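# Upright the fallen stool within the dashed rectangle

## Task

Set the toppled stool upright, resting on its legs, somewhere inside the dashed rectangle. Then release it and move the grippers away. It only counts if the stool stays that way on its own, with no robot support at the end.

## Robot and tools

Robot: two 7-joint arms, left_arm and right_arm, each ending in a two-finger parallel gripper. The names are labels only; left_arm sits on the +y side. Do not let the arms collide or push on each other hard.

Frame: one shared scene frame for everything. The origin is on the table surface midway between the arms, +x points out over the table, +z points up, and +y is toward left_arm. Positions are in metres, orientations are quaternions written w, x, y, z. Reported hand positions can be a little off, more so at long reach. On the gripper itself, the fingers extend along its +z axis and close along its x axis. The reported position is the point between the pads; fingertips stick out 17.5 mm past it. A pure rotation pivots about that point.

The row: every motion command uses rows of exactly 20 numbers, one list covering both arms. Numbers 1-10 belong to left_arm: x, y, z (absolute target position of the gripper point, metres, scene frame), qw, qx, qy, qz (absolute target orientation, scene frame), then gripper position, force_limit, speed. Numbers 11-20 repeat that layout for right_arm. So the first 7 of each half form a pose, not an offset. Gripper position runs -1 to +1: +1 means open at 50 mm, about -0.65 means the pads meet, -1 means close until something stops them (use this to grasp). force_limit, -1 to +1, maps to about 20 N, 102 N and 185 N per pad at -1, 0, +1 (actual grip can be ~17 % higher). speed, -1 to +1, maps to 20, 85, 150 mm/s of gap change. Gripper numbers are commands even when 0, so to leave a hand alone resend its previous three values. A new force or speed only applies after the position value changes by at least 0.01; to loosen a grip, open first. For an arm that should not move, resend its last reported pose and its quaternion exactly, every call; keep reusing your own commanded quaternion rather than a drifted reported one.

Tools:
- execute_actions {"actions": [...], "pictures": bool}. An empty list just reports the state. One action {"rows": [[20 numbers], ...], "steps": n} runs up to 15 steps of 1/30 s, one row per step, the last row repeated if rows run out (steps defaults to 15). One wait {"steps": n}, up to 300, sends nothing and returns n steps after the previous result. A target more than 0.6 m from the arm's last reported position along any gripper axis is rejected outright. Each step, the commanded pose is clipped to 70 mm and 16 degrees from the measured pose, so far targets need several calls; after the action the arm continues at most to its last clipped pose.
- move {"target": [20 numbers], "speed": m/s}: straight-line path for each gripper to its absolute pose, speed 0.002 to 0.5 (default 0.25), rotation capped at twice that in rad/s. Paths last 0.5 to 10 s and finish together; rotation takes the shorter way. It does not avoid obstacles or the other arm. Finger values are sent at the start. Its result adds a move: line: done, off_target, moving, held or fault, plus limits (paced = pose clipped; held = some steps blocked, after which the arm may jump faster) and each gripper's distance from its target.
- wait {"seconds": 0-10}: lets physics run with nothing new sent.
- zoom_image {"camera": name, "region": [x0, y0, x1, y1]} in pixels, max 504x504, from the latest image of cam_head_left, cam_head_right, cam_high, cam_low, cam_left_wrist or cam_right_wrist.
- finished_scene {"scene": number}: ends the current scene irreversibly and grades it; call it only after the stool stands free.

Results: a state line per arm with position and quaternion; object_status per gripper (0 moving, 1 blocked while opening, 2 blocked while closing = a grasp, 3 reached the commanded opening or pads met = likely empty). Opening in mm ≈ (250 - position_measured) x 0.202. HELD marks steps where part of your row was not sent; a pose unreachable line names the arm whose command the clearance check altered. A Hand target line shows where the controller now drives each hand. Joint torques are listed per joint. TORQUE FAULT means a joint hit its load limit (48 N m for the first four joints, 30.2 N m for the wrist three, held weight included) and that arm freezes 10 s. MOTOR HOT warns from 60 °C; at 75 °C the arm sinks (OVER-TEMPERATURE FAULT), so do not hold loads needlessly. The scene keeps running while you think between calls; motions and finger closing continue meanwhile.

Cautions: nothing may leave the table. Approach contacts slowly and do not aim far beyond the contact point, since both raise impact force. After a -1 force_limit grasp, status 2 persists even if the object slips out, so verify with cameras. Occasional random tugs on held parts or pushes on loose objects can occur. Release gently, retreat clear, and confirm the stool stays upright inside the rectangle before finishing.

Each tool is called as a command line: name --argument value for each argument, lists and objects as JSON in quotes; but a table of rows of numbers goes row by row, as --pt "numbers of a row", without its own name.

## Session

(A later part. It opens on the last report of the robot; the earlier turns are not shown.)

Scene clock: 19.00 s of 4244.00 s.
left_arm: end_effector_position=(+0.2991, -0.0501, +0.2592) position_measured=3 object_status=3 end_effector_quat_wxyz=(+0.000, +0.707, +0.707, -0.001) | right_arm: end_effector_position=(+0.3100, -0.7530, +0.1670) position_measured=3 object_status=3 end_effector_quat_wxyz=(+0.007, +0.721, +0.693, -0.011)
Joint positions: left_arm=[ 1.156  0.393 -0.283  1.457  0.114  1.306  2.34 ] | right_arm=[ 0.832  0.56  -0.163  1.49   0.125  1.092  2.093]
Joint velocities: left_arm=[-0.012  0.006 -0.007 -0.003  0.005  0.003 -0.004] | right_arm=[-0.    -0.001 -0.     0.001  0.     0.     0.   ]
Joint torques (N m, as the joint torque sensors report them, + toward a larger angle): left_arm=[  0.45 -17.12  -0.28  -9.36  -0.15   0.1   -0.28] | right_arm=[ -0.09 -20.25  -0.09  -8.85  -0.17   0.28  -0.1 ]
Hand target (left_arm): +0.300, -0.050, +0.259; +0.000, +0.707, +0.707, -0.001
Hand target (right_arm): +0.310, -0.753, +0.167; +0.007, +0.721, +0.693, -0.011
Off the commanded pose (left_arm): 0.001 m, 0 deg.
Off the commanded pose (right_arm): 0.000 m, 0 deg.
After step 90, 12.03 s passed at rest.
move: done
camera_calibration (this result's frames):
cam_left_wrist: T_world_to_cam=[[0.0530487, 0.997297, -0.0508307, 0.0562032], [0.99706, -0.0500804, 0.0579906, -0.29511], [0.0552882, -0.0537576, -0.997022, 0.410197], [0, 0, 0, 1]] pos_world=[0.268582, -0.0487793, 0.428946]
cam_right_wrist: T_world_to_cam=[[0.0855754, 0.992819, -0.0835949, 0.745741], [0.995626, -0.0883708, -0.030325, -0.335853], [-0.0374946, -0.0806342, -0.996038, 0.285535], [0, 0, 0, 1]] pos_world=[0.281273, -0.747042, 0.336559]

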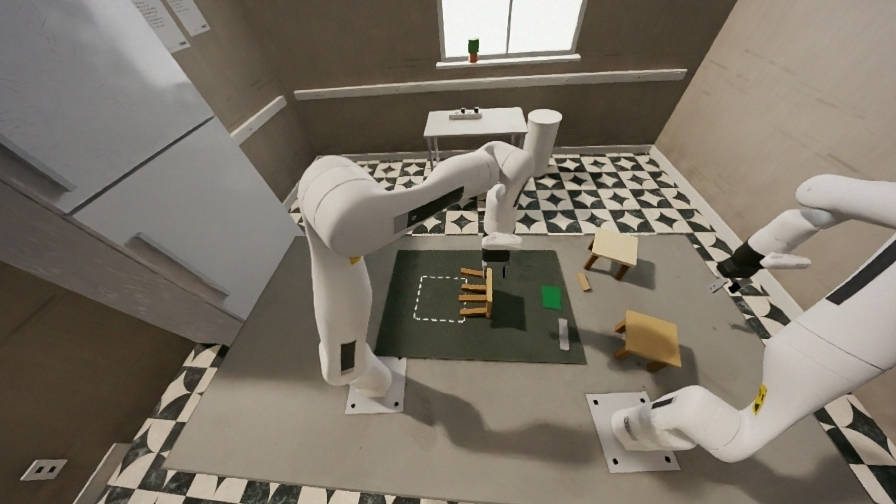

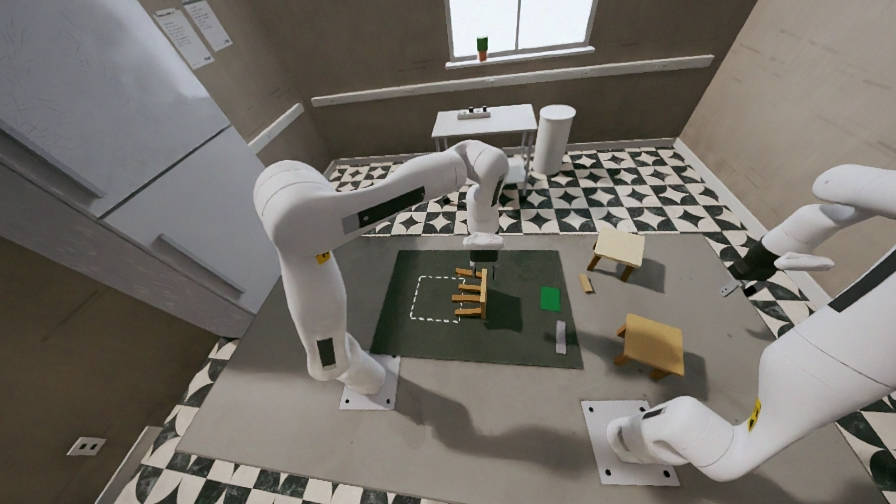

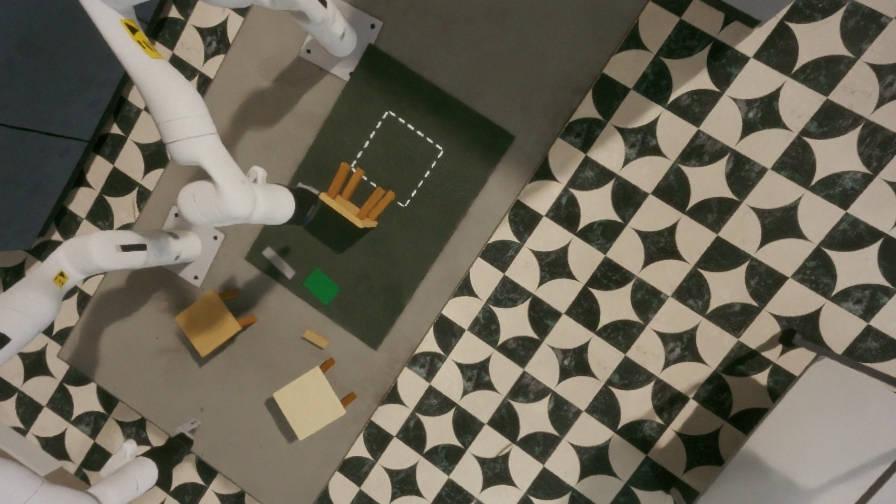

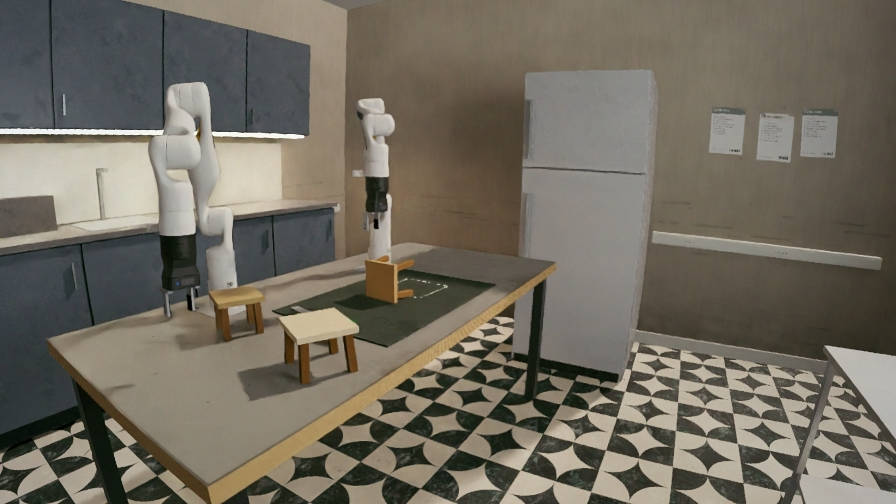

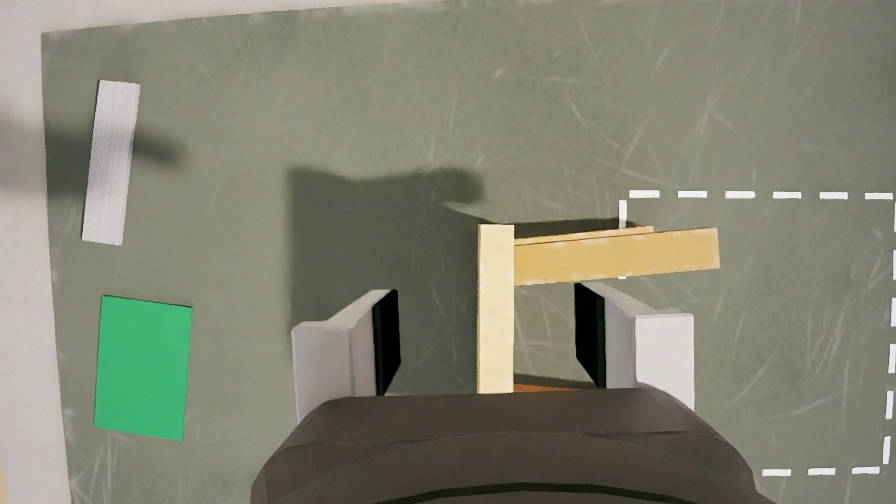

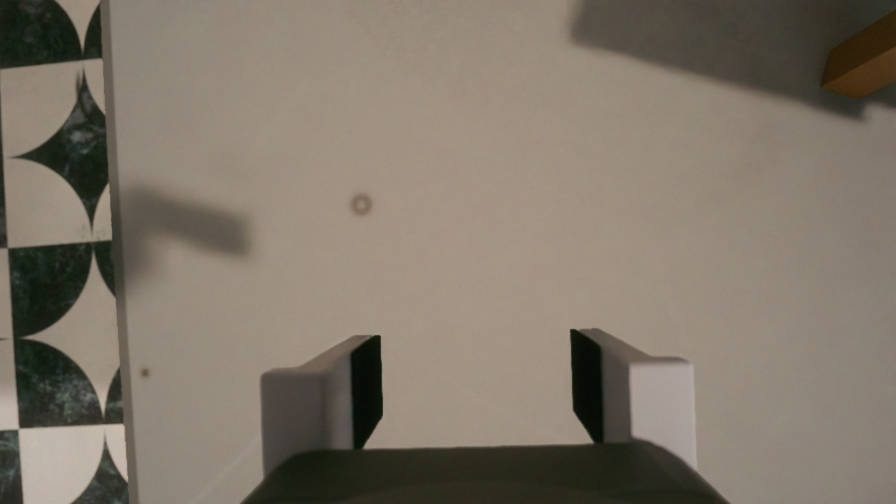

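move --target '[0.338,-0.045,0.19,0,0.707,0.707,0,1,0,0,0.31,-0.753,0.167,0.007,0.721,0.693,-0.011,1,0,0]'

move --target '[0.338,-0.045,0.12,0,0.707,0.707,0,1,0,0,0.31,-0.753,0.167,0.007,0.721,0.693,-0.011,1,0,0]' --speed 0.1

move --target '[0.338,-0.045,0.12,0,0.707,0.707,0,-1,0.3,0,0.31,-0.753,0.167,0.007,0.721,0.693,-0.011,1,0,0]'

move --target '[0.34,0.0,0.22,0,0.707,0.707,0,-1,0.3,0,0.31,-0.753,0.167,0.007,0.721,0.693,-0.011,1,0,0]' --speed 0.15

move --target '[0.347,0.18,0.17,0.5,0.5,0.5,-0.5,-1,0.3,0,0.31,-0.753,0.167,0.007,0.721,0.693,-0.011,1,0,0]'

Scene clock: 35.80 s of 4244.00 s.
left_arm: end_effector_position=(+0.3378, -0.0449, +0.1902) position_measured=3 object_status=3 end_effector_quat_wxyz=(+0.000, +0.707, +0.707, +0.000) | right_arm: end_effector_position=(+0.3100, -0.7530, +0.1670) position_measured=3 object_status=3 end_effector_quat_wxyz=(+0.007, +0.721, +0.693, -0.011)
Joint positions: left_arm=[ 1.084  0.499 -0.286  1.525  0.149  1.139  2.245] | right_arm=[ 0.832  0.56  -0.163  1.49   0.125  1.092  2.093]
Joint velocities: left_arm=[-0.002  0.003 -0.    -0.001  0.001 -0.001 -0.001] | right_arm=[ 0.    -0.001  0.     0.002 -0.001  0.     0.   ]
Joint torques (N m, as the joint torque sensors report them, + toward a larger angle): left_arm=[ -0.16 -17.97  -1.17  -8.49  -0.08   0.19  -0.1 ] | right_arm=[ -0.24 -20.17   0.11  -9.12  -0.44   0.23   0.  ]
Hand target (left_arm): +0.338, -0.045, +0.190; -0.000, +0.707, +0.707, +0.000
Hand target (right_arm): +0.310, -0.753, +0.167; +0.007, +0.721, +0.693, -0.011
Off the commanded pose (left_arm): 0.000 m, 0 deg.
Off the commanded pose (right_arm): 0.000 m, 0 deg.
After step 90, 12.93 s passed at rest.
move: done
camera_calibration (this result's frames):
cam_left_wrist: T_world_to_cam=[[0.05246, 0.997449, -0.0484065, 0.0451531], [0.996995, -0.0495463, 0.0595459, -0.329689], [0.0569956, -0.0513848, -0.997051, 0.339111], [0, 0, 0, 1]] pos_world=[0.307002, -0.0439477, 0.359928]
cam_right_wrist: T_world_to_cam=[[0.0855847, 0.992817, -0.0836039, 0.745742], [0.995625, -0.088381, -0.0303327, -0.335854], [-0.0375038, -0.0806421, -0.996037, 0.285531], [0, 0, 0, 1]] pos_world=[0.281269, -0.747043, 0.336559]

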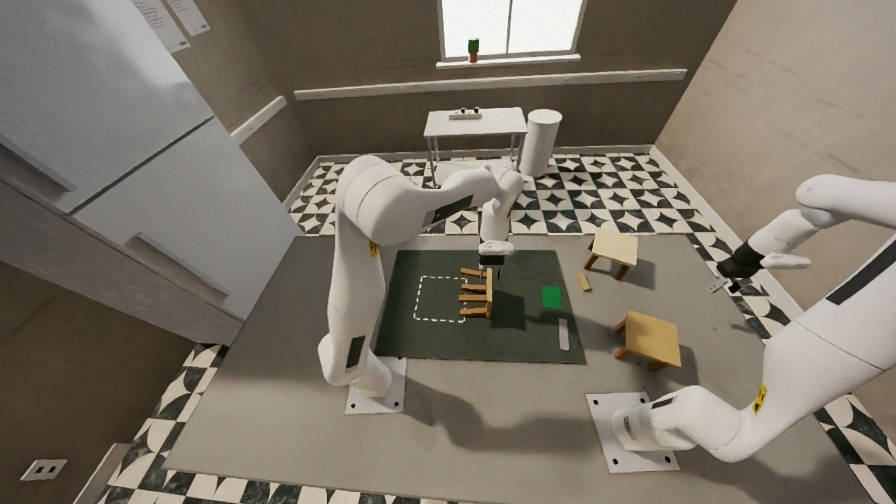

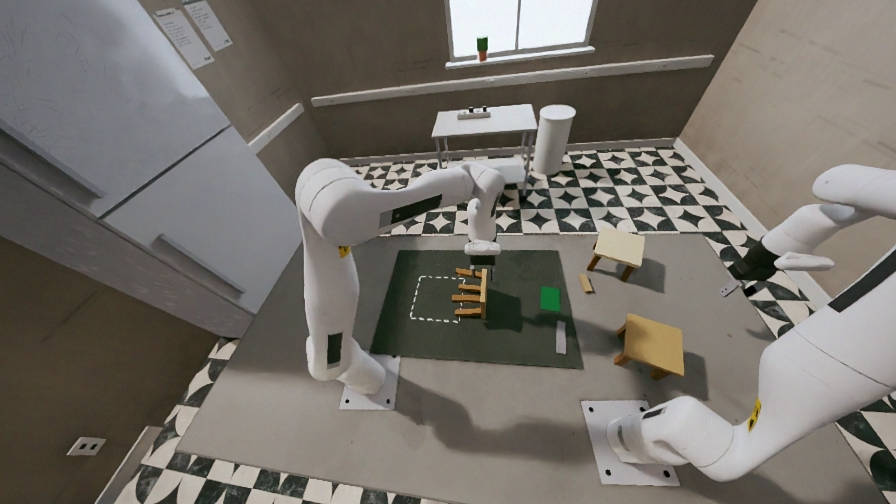

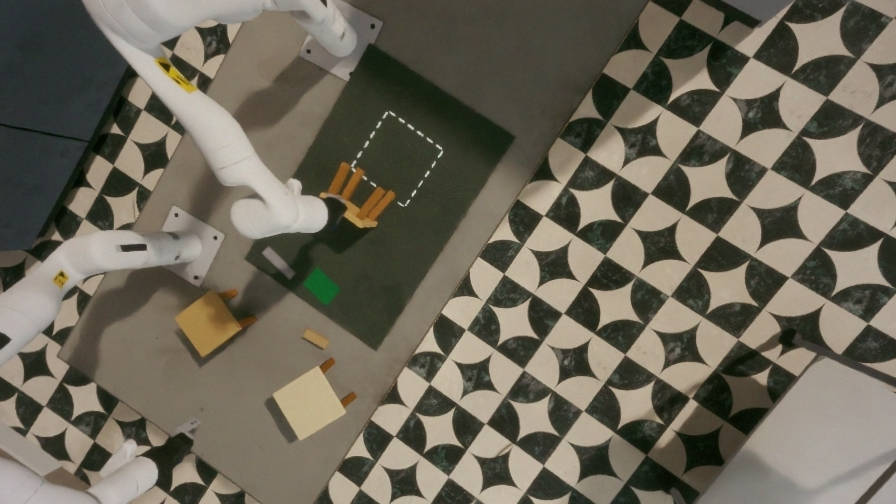

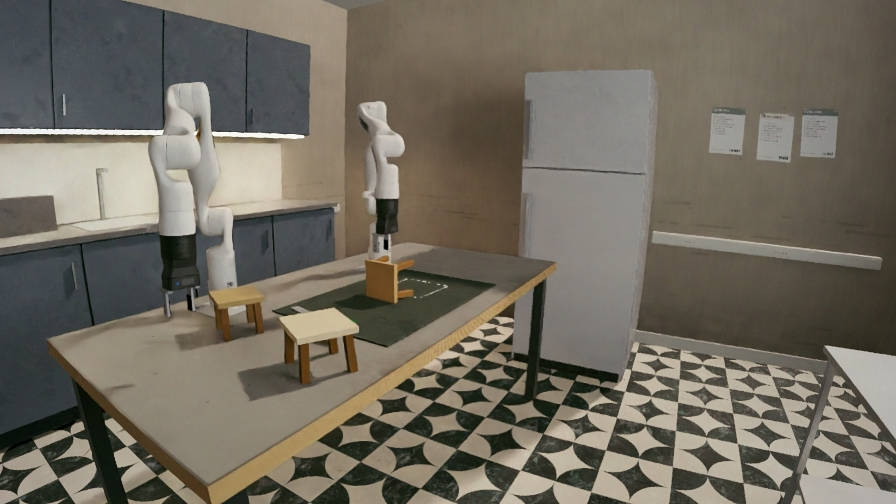

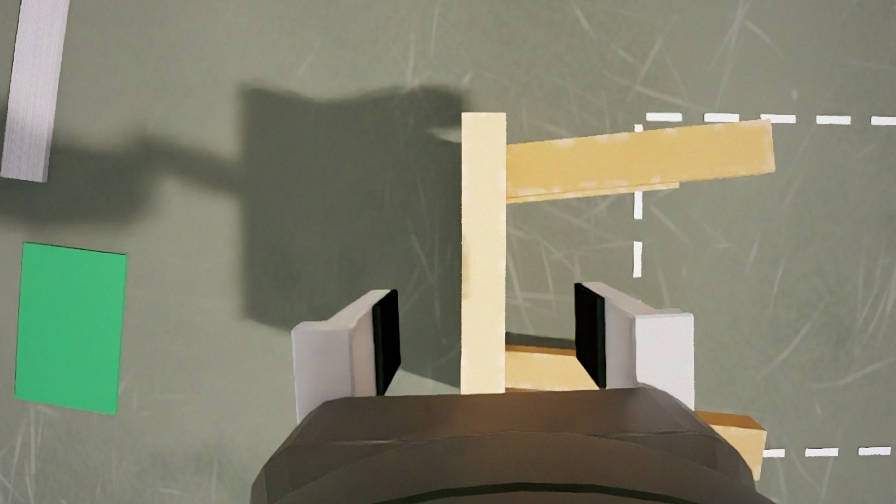

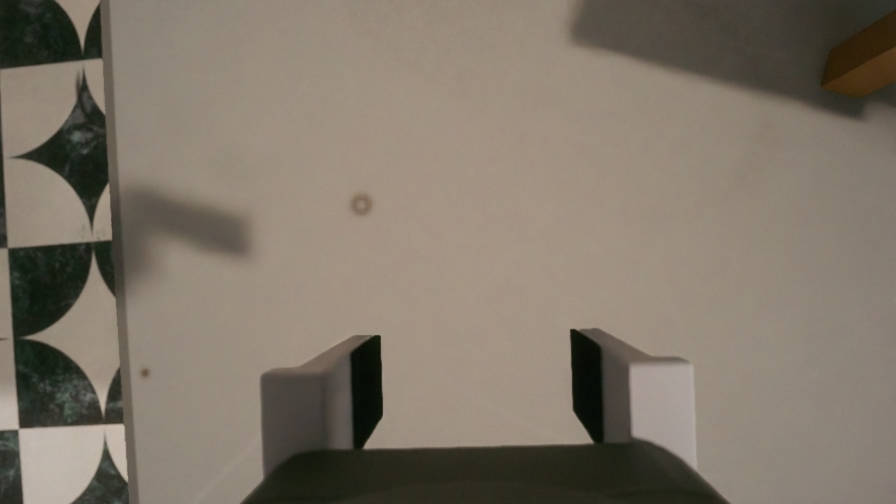

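Scene clock: 36.87 s of 4244.00 s.
left_arm: end_effector_position=(+0.3379, -0.0448, +0.1203) position_measured=3 object_status=3 end_effector_quat_wxyz=(+0.000, +0.707, +0.707, +0.000) | right_arm: end_effector_position=(+0.3100, -0.7530, +0.1670) position_measured=3 object_status=3 end_effector_quat_wxyz=(+0.007, +0.721, +0.693, -0.011)
Joint positions: left_arm=[ 1.075  0.584 -0.272  1.632  0.183  0.95   2.216] | right_arm=[ 0.832  0.56  -0.163  1.49   0.125  1.092  2.093]
Joint velocities: left_arm=[-0.001  0.003 -0.     0.001  0.    -0.002  0.   ] | right_arm=[-0.    -0.    -0.     0.001  0.001 -0.    -0.   ]
Joint torques (N m, as the joint torque sensors report them, + toward a larger angle): left_arm=[  0.17 -19.23  -1.39  -7.67  -0.17   0.01  -0.11] | right_arm=[ -0.12 -20.34   0.04  -8.82  -0.36   0.28  -0.18]
Hand target (left_arm): +0.338, -0.045, +0.120; +0.000, +0.707, +0.707, +0.000
Hand target (right_arm): +0.310, -0.753, +0.167; +0.007, +0.721, +0.693, -0.011
Off the commanded pose (left_arm): 0.000 m, 0 deg.
Off the commanded pose (right_arm): 0.000 m, 0 deg.
move: done
camera_calibration (this result's frames):
cam_left_wrist: T_world_to_cam=[[0.0523596, 0.997453, -0.0484424, 0.0417386], [0.996996, -0.04944, 0.0596212, -0.325647], [0.0570743, -0.0514186, -0.997045, 0.269335], [0, 0, 0, 1]] pos_world=[0.307111, -0.0438834, 0.289977]
cam_right_wrist: T_world_to_cam=[[0.0855845, 0.992817, -0.083604, 0.745742], [0.995625, -0.0883809, -0.0303326, -0.335854], [-0.0375037, -0.0806422, -0.996037, 0.285531], [0, 0, 0, 1]] pos_world=[0.281269, -0.747043, 0.336559]

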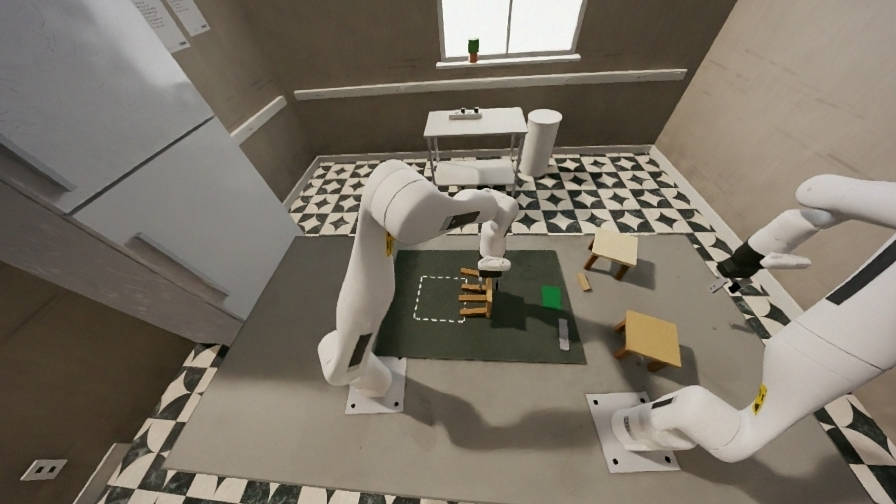

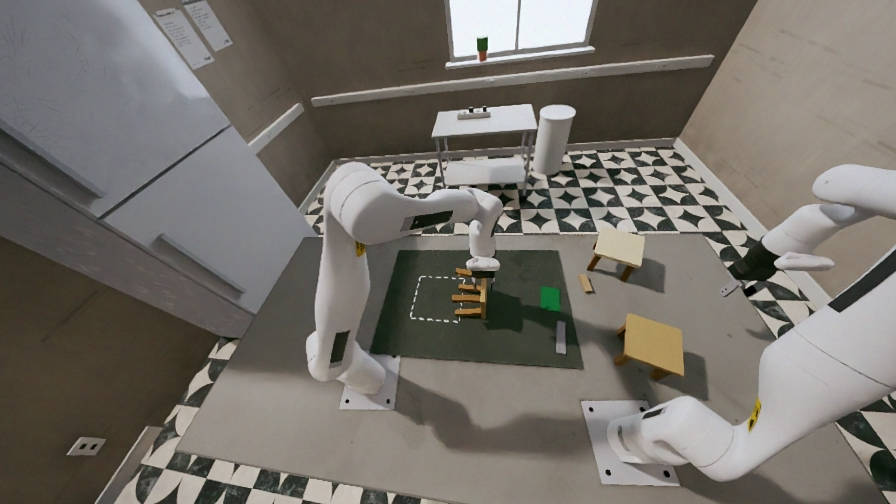

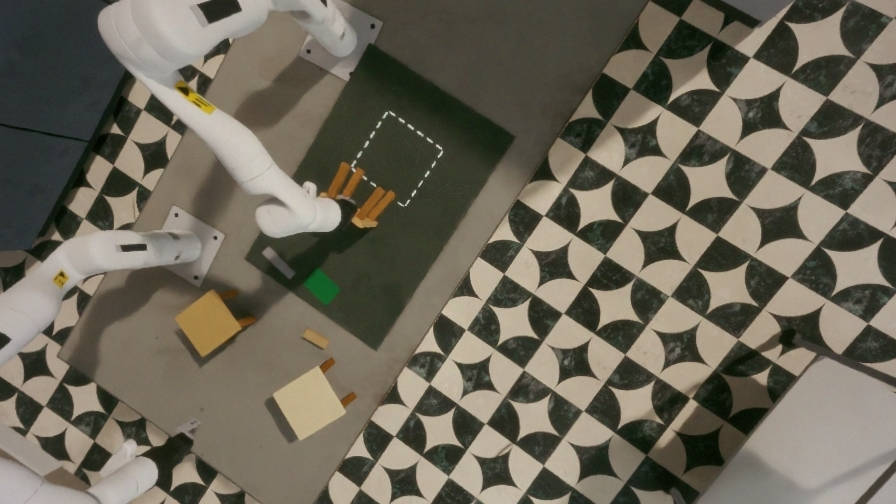

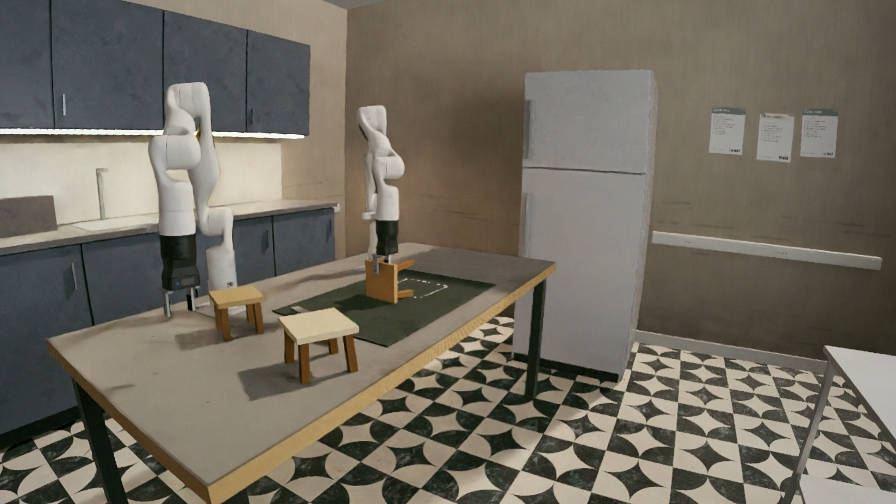

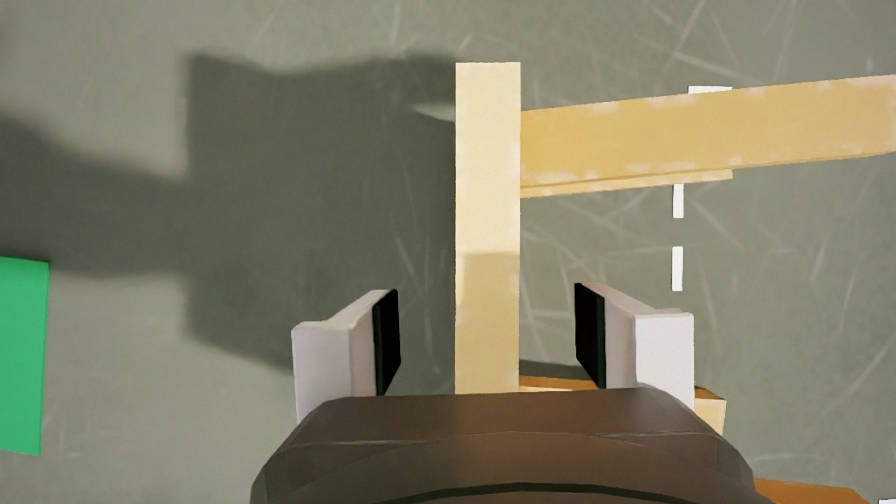

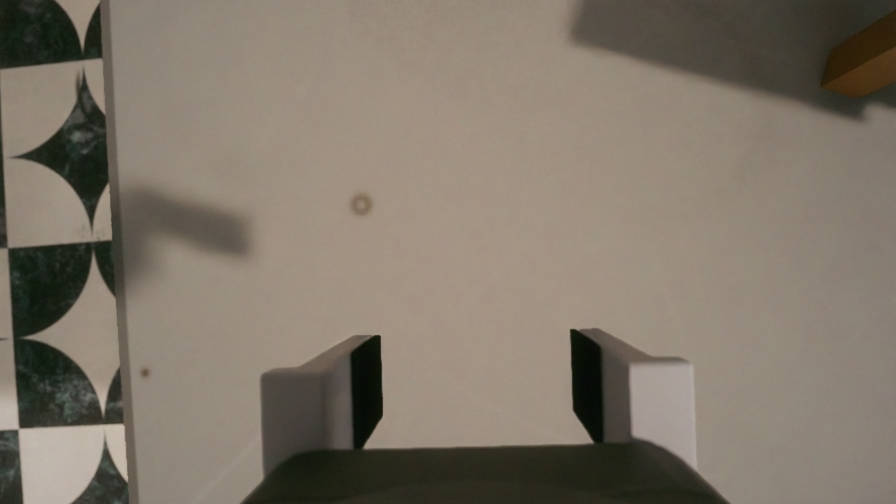

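Scene clock: 37.57 s of 4244.00 s.
left_arm: end_effector_position=(+0.3379, -0.0450, +0.1200) position_measured=181 object_status=2 end_effector_quat_wxyz=(-0.000, +0.707, +0.707, -0.000) | right_arm: end_effector_position=(+0.3100, -0.7530, +0.1670) position_measured=3 object_status=3 end_effector_quat_wxyz=(+0.007, +0.721, +0.693, -0.011)
Joint positions: left_arm=[ 1.074  0.585 -0.272  1.631  0.183  0.95   2.216] | right_arm=[ 0.832  0.56  -0.163  1.49   0.125  1.092  2.093]
Joint velocities: left_arm=[-0.001  0.    -0.    -0.     0.001  0.     0.   ] | right_arm=[-0.001  0.     0.     0.001  0.001 -0.     0.   ]
Joint torques (N m, as the joint torque sensors report them, + toward a larger angle): left_arm=[  0.2  -19.15  -1.21  -7.42  -0.11   0.23  -0.06] | right_arm=[ -0.17 -20.05  -0.18  -8.56  -0.39   0.14  -0.14]
Hand target (left_arm): +0.338, -0.045, +0.120; +0.000, +0.707, +0.707, +0.000
Hand target (right_arm): +0.310, -0.753, +0.167; +0.007, +0.721, +0.693, -0.011
Off the commanded pose (left_arm): 0.000 m, 0 deg.
Off the commanded pose (right_arm): 0.000 m, 0 deg.
move: done
camera_calibration (this result's frames):
cam_left_wrist: T_world_to_cam=[[0.0519643, 0.997468, -0.048551, 0.0420787], [0.997043, -0.0490634, 0.0591434, -0.325608], [0.0566116, -0.0514808, -0.997068, 0.269255], [0, 0, 0, 1]] pos_world=[0.307216, -0.0440862, 0.289766]
cam_right_wrist: T_world_to_cam=[[0.0855844, 0.992817, -0.0836039, 0.745742], [0.995625, -0.0883807, -0.0303325, -0.335854], [-0.0375036, -0.0806421, -0.996037, 0.285531], [0, 0, 0, 1]] pos_world=[0.281269, -0.747043, 0.336559]

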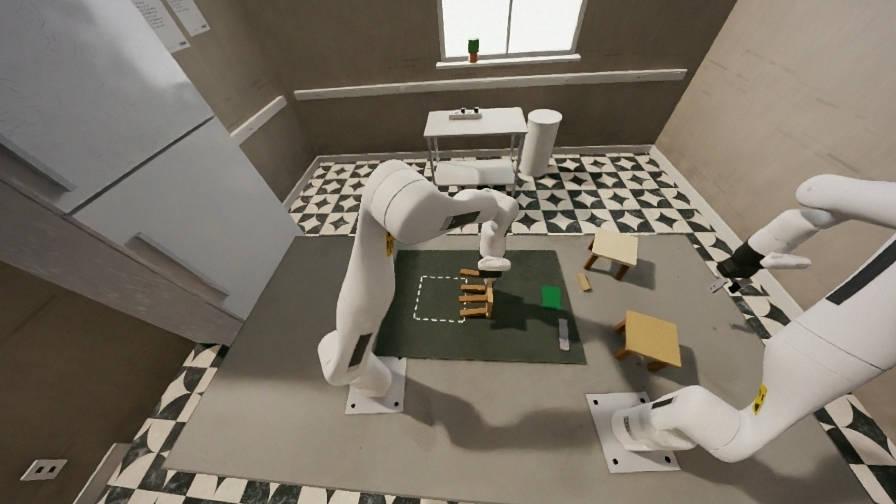

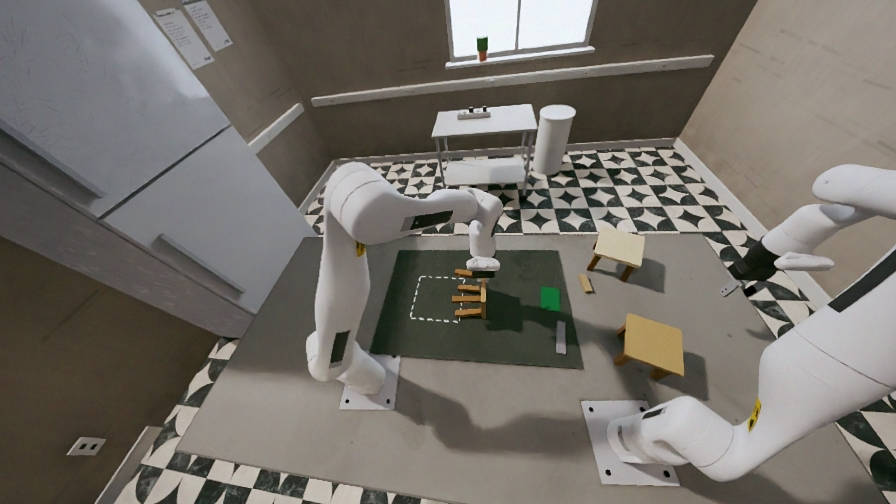

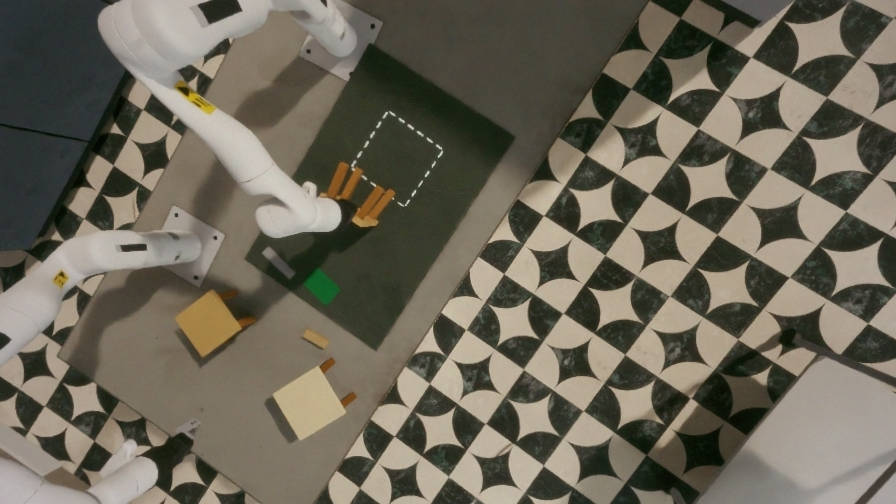

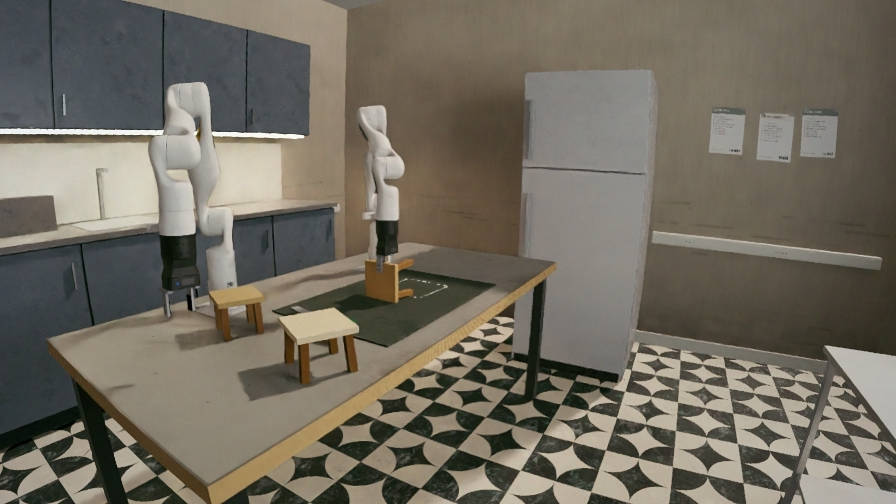

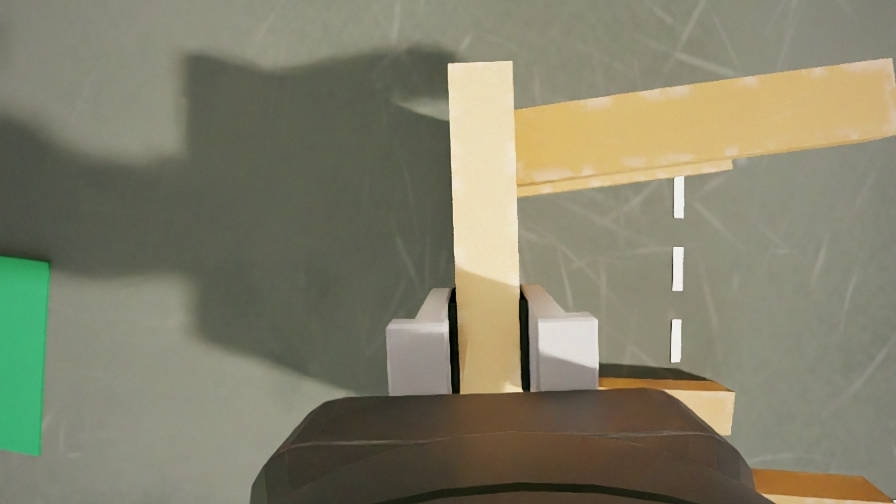

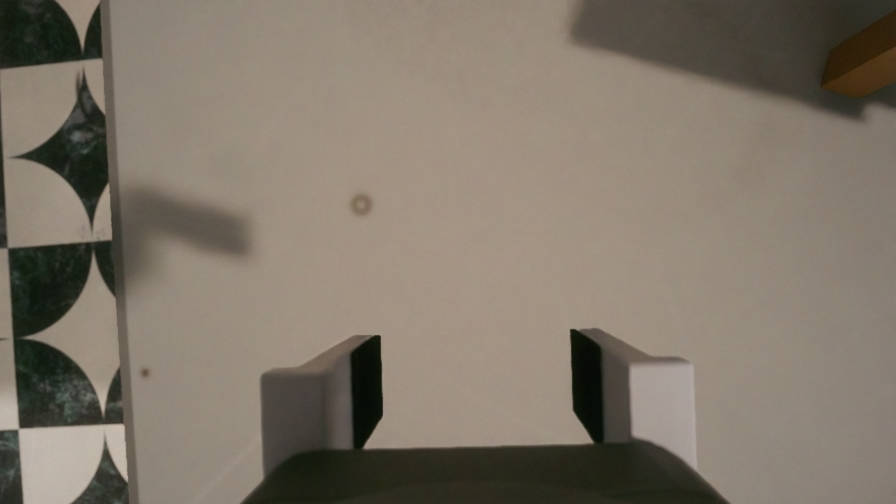

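Scene clock: 38.70 s of 4244.00 s.
left_arm: end_effector_position=(+0.3401, -0.0003, +0.2197) position_measured=181 object_status=2 end_effector_quat_wxyz=(-0.000, +0.707, +0.707, -0.000) | right_arm: end_effector_position=(+0.3100, -0.7530, +0.1670) position_measured=3 object_status=3 end_effector_quat_wxyz=(+0.007, +0.721, +0.693, -0.011)
Joint positions: left_arm=[ 1.038  0.404 -0.306  1.577  0.129  1.181  2.183] | right_arm=[ 0.832  0.56  -0.163  1.49   0.125  1.092  2.093]
Joint velocities: left_arm=[-0.    -0.004 -0.001 -0.004  0.     0.001 -0.001] | right_arm=[-0.    -0.001  0.     0.001  0.001 -0.    -0.   ]
Joint torques (N m, as the joint torque sensors report them, + toward a larger angle): left_arm=[  0.03 -17.57  -1.01  -8.59   0.03   0.1   -0.27] | right_arm=[ -0.15 -20.25  -0.35  -8.92  -0.17   0.24   0.01]
Hand target (left_arm): +0.340, -0.000, +0.220; -0.000, +0.707, +0.707, -0.000
Hand target (right_arm): +0.310, -0.753, +0.167; +0.007, +0.721, +0.693, -0.011
Off the commanded pose (left_arm): 0.000 m, 0 deg.
Off the commanded pose (right_arm): 0.000 m, 0 deg.
move: done
camera_calibration (this result's frames):
cam_left_wrist: T_world_to_cam=[[0.0517292, 0.997483, -0.0484875, 0.0022536], [0.997084, -0.0488592, 0.0586157, -0.331334], [0.0560991, -0.0513783, -0.997102, 0.371032], [0, 0, 0, 1]] pos_world=[0.309437, 0.000626348, 0.389487]
cam_right_wrist: T_world_to_cam=[[0.0855845, 0.992817, -0.0836037, 0.745742], [0.995625, -0.0883808, -0.0303328, -0.335854], [-0.0375039, -0.0806419, -0.996037, 0.285532], [0, 0, 0, 1]] pos_world=[0.281269, -0.747043, 0.336559]

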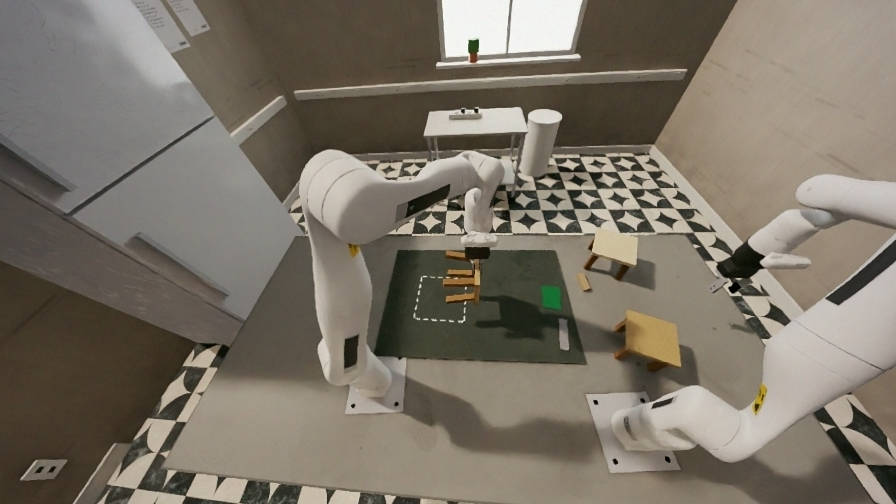

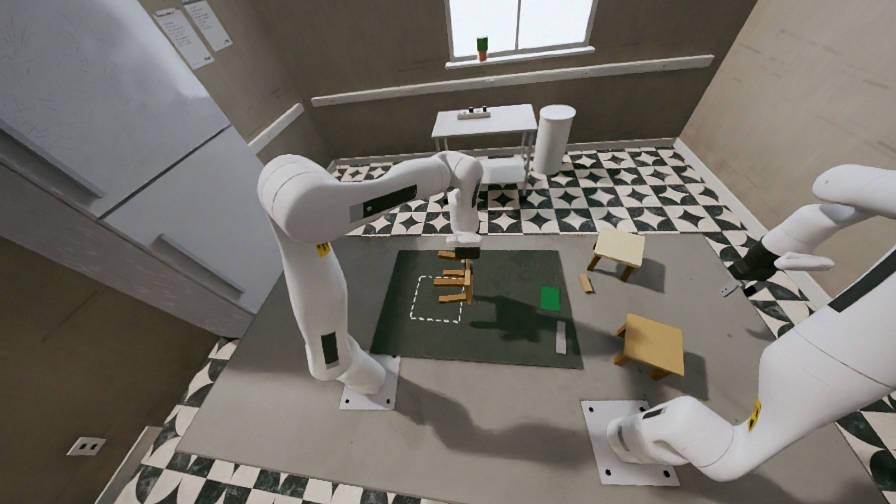

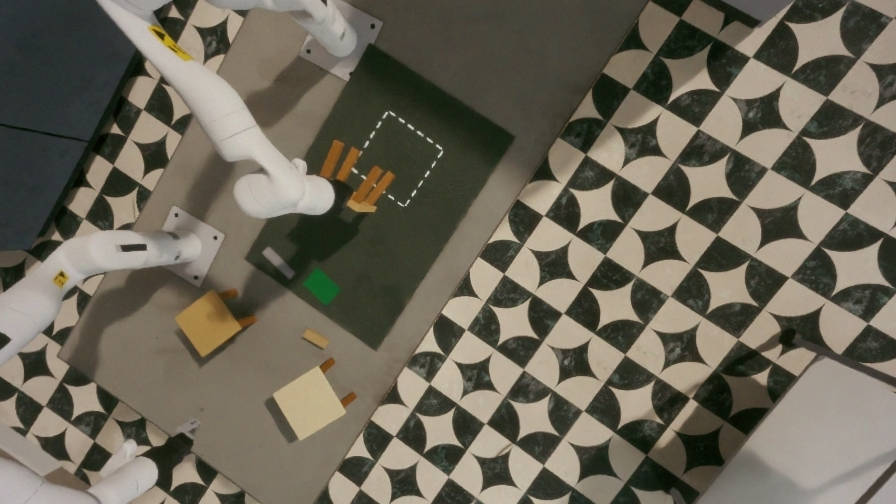

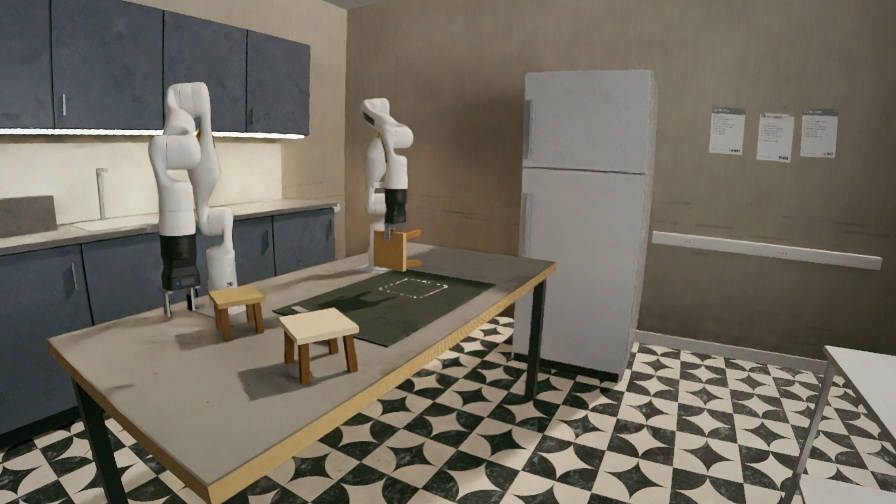

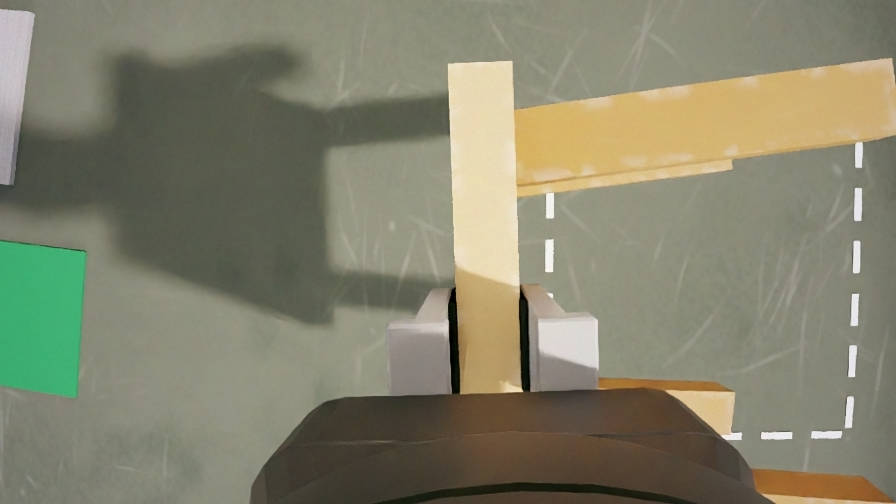

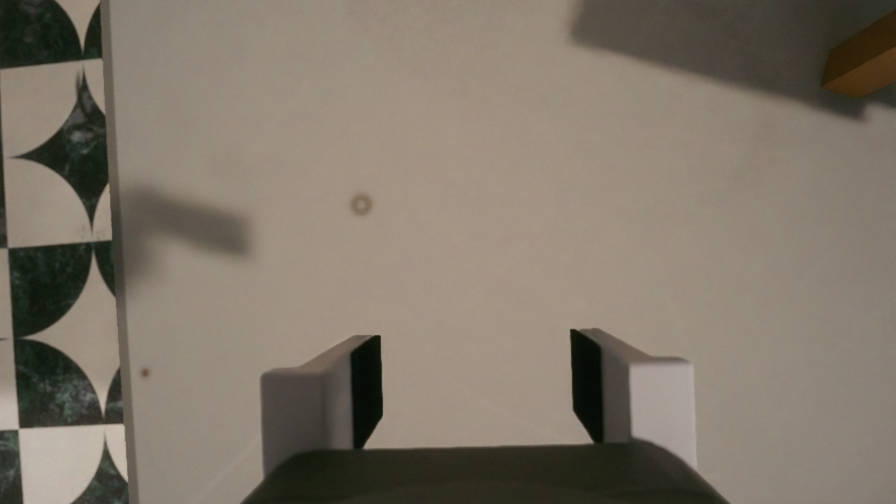

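Scene clock: 42.30 s of 4244.00 s.
left_arm: end_effector_position=(+0.3460, +0.1784, +0.1704) position_measured=181 object_status=2 end_effector_quat_wxyz=(+0.499, +0.500, +0.501, -0.500) | right_arm: end_effector_position=(+0.3100, -0.7530, +0.1670) position_measured=3 object_status=3 end_effector_quat_wxyz=(+0.007, +0.721, +0.693, -0.011)
Joint positions: left_arm=[-0.365  1.081 -0.192  2.048  1.018  1.725 -0.07 ] | right_arm=[ 0.832  0.56  -0.163  1.49   0.125  1.092  2.093]
Joint velocities: left_arm=[-0.005  0.014 -0.002 -0.003  0.001  0.003 -0.001] | right_arm=[-0.     0.    -0.     0.     0.001 -0.    -0.   ]
Joint torques (N m, as the joint torque sensors report them, + toward a larger angle): left_arm=[ -0.08 -17.34   2.55   2.06  -0.23   4.57  -0.18] | right_arm=[ -0.16 -20.13   0.1   -8.78  -0.37   0.15  -0.02]
Hand target (left_arm): +0.346, +0.179, +0.170; +0.500, +0.499, +0.501, -0.500
Hand target (right_arm): +0.310, -0.753, +0.167; +0.007, +0.721, +0.693, -0.011
Off the commanded pose (left_arm): 0.002 m, 0 deg.
Off the commanded pose (right_arm): 0.000 m, 0 deg.
move: done
camera_calibration (this result's frames):
cam_left_wrist: T_world_to_cam=[[0.0506578, -0.0476013, -0.997581, 0.169866], [0.997086, 0.0594639, 0.0477952, -0.343093], [0.0570449, -0.997095, 0.0504749, 0.320549], [0, 0, 0, 1]] pos_world=[0.315202, 0.348105, 0.169673]
cam_right_wrist: T_world_to_cam=[[0.0855846, 0.992817, -0.0836039, 0.745742], [0.995625, -0.088381, -0.0303327, -0.335854], [-0.0375038, -0.0806421, -0.996037, 0.285531], [0, 0, 0, 1]] pos_world=[0.281269, -0.747043, 0.336559]

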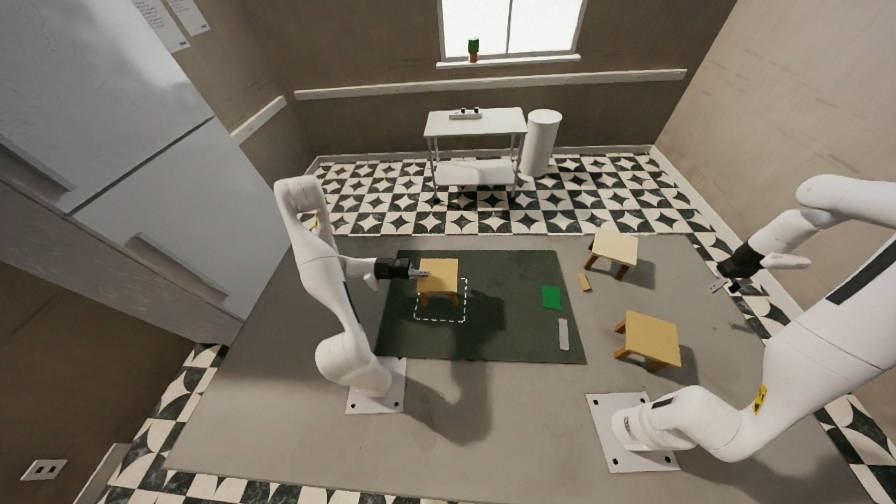

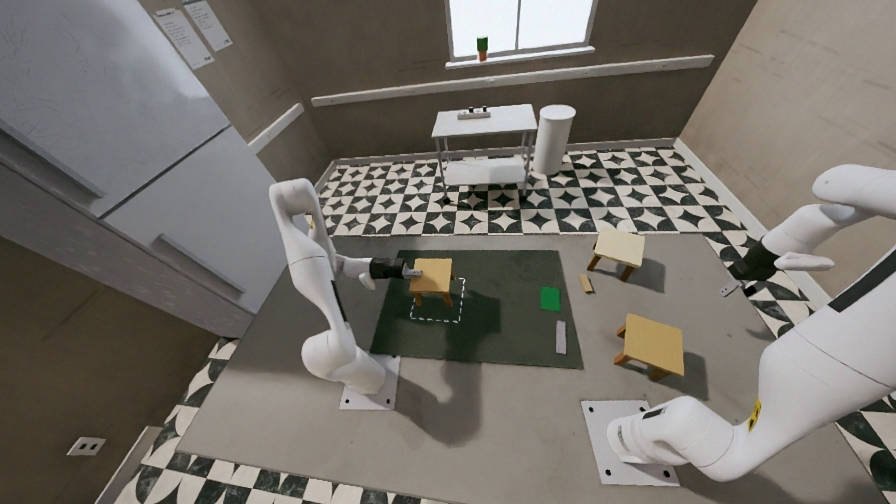

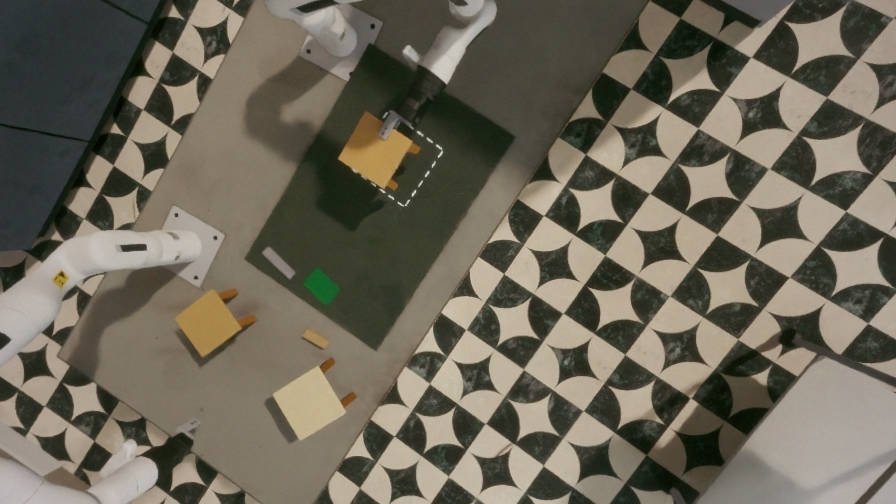

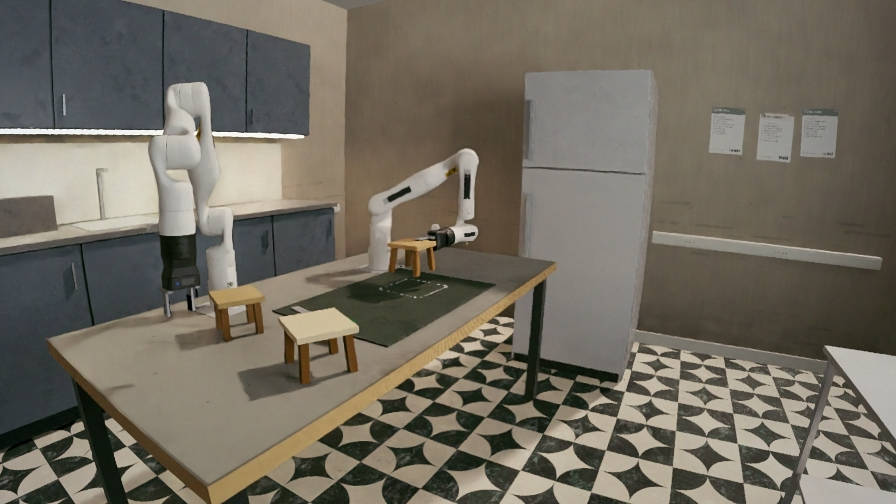

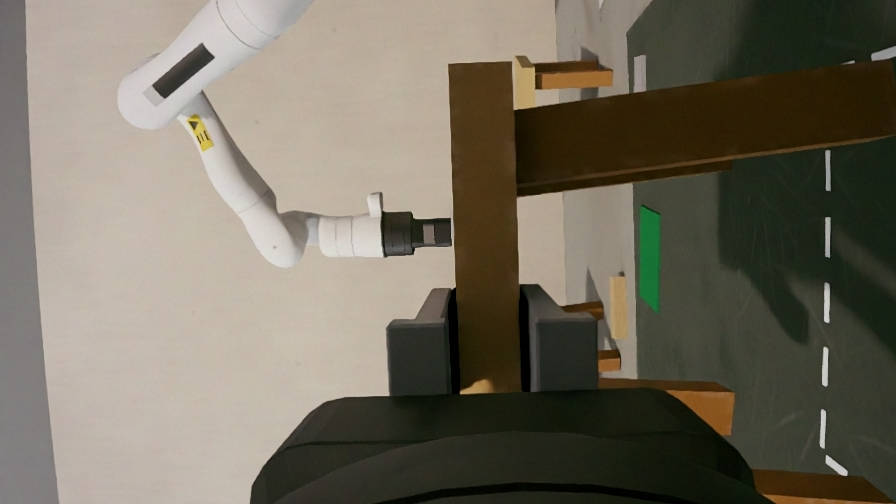

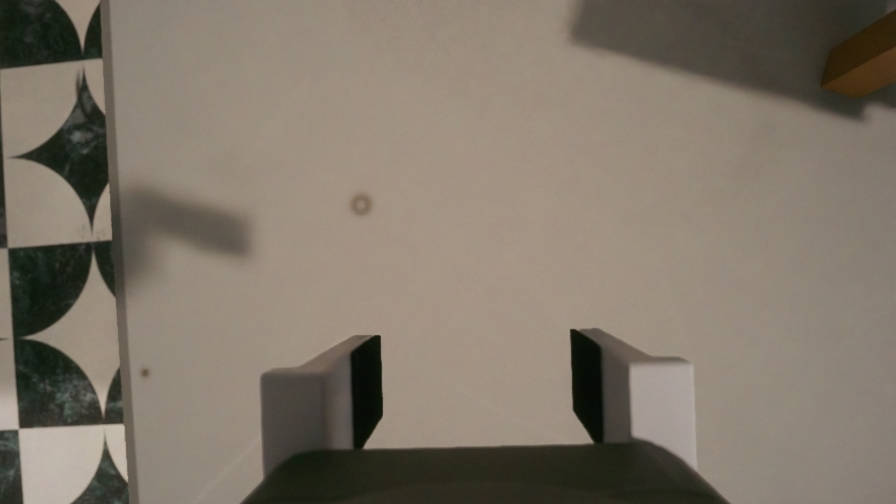

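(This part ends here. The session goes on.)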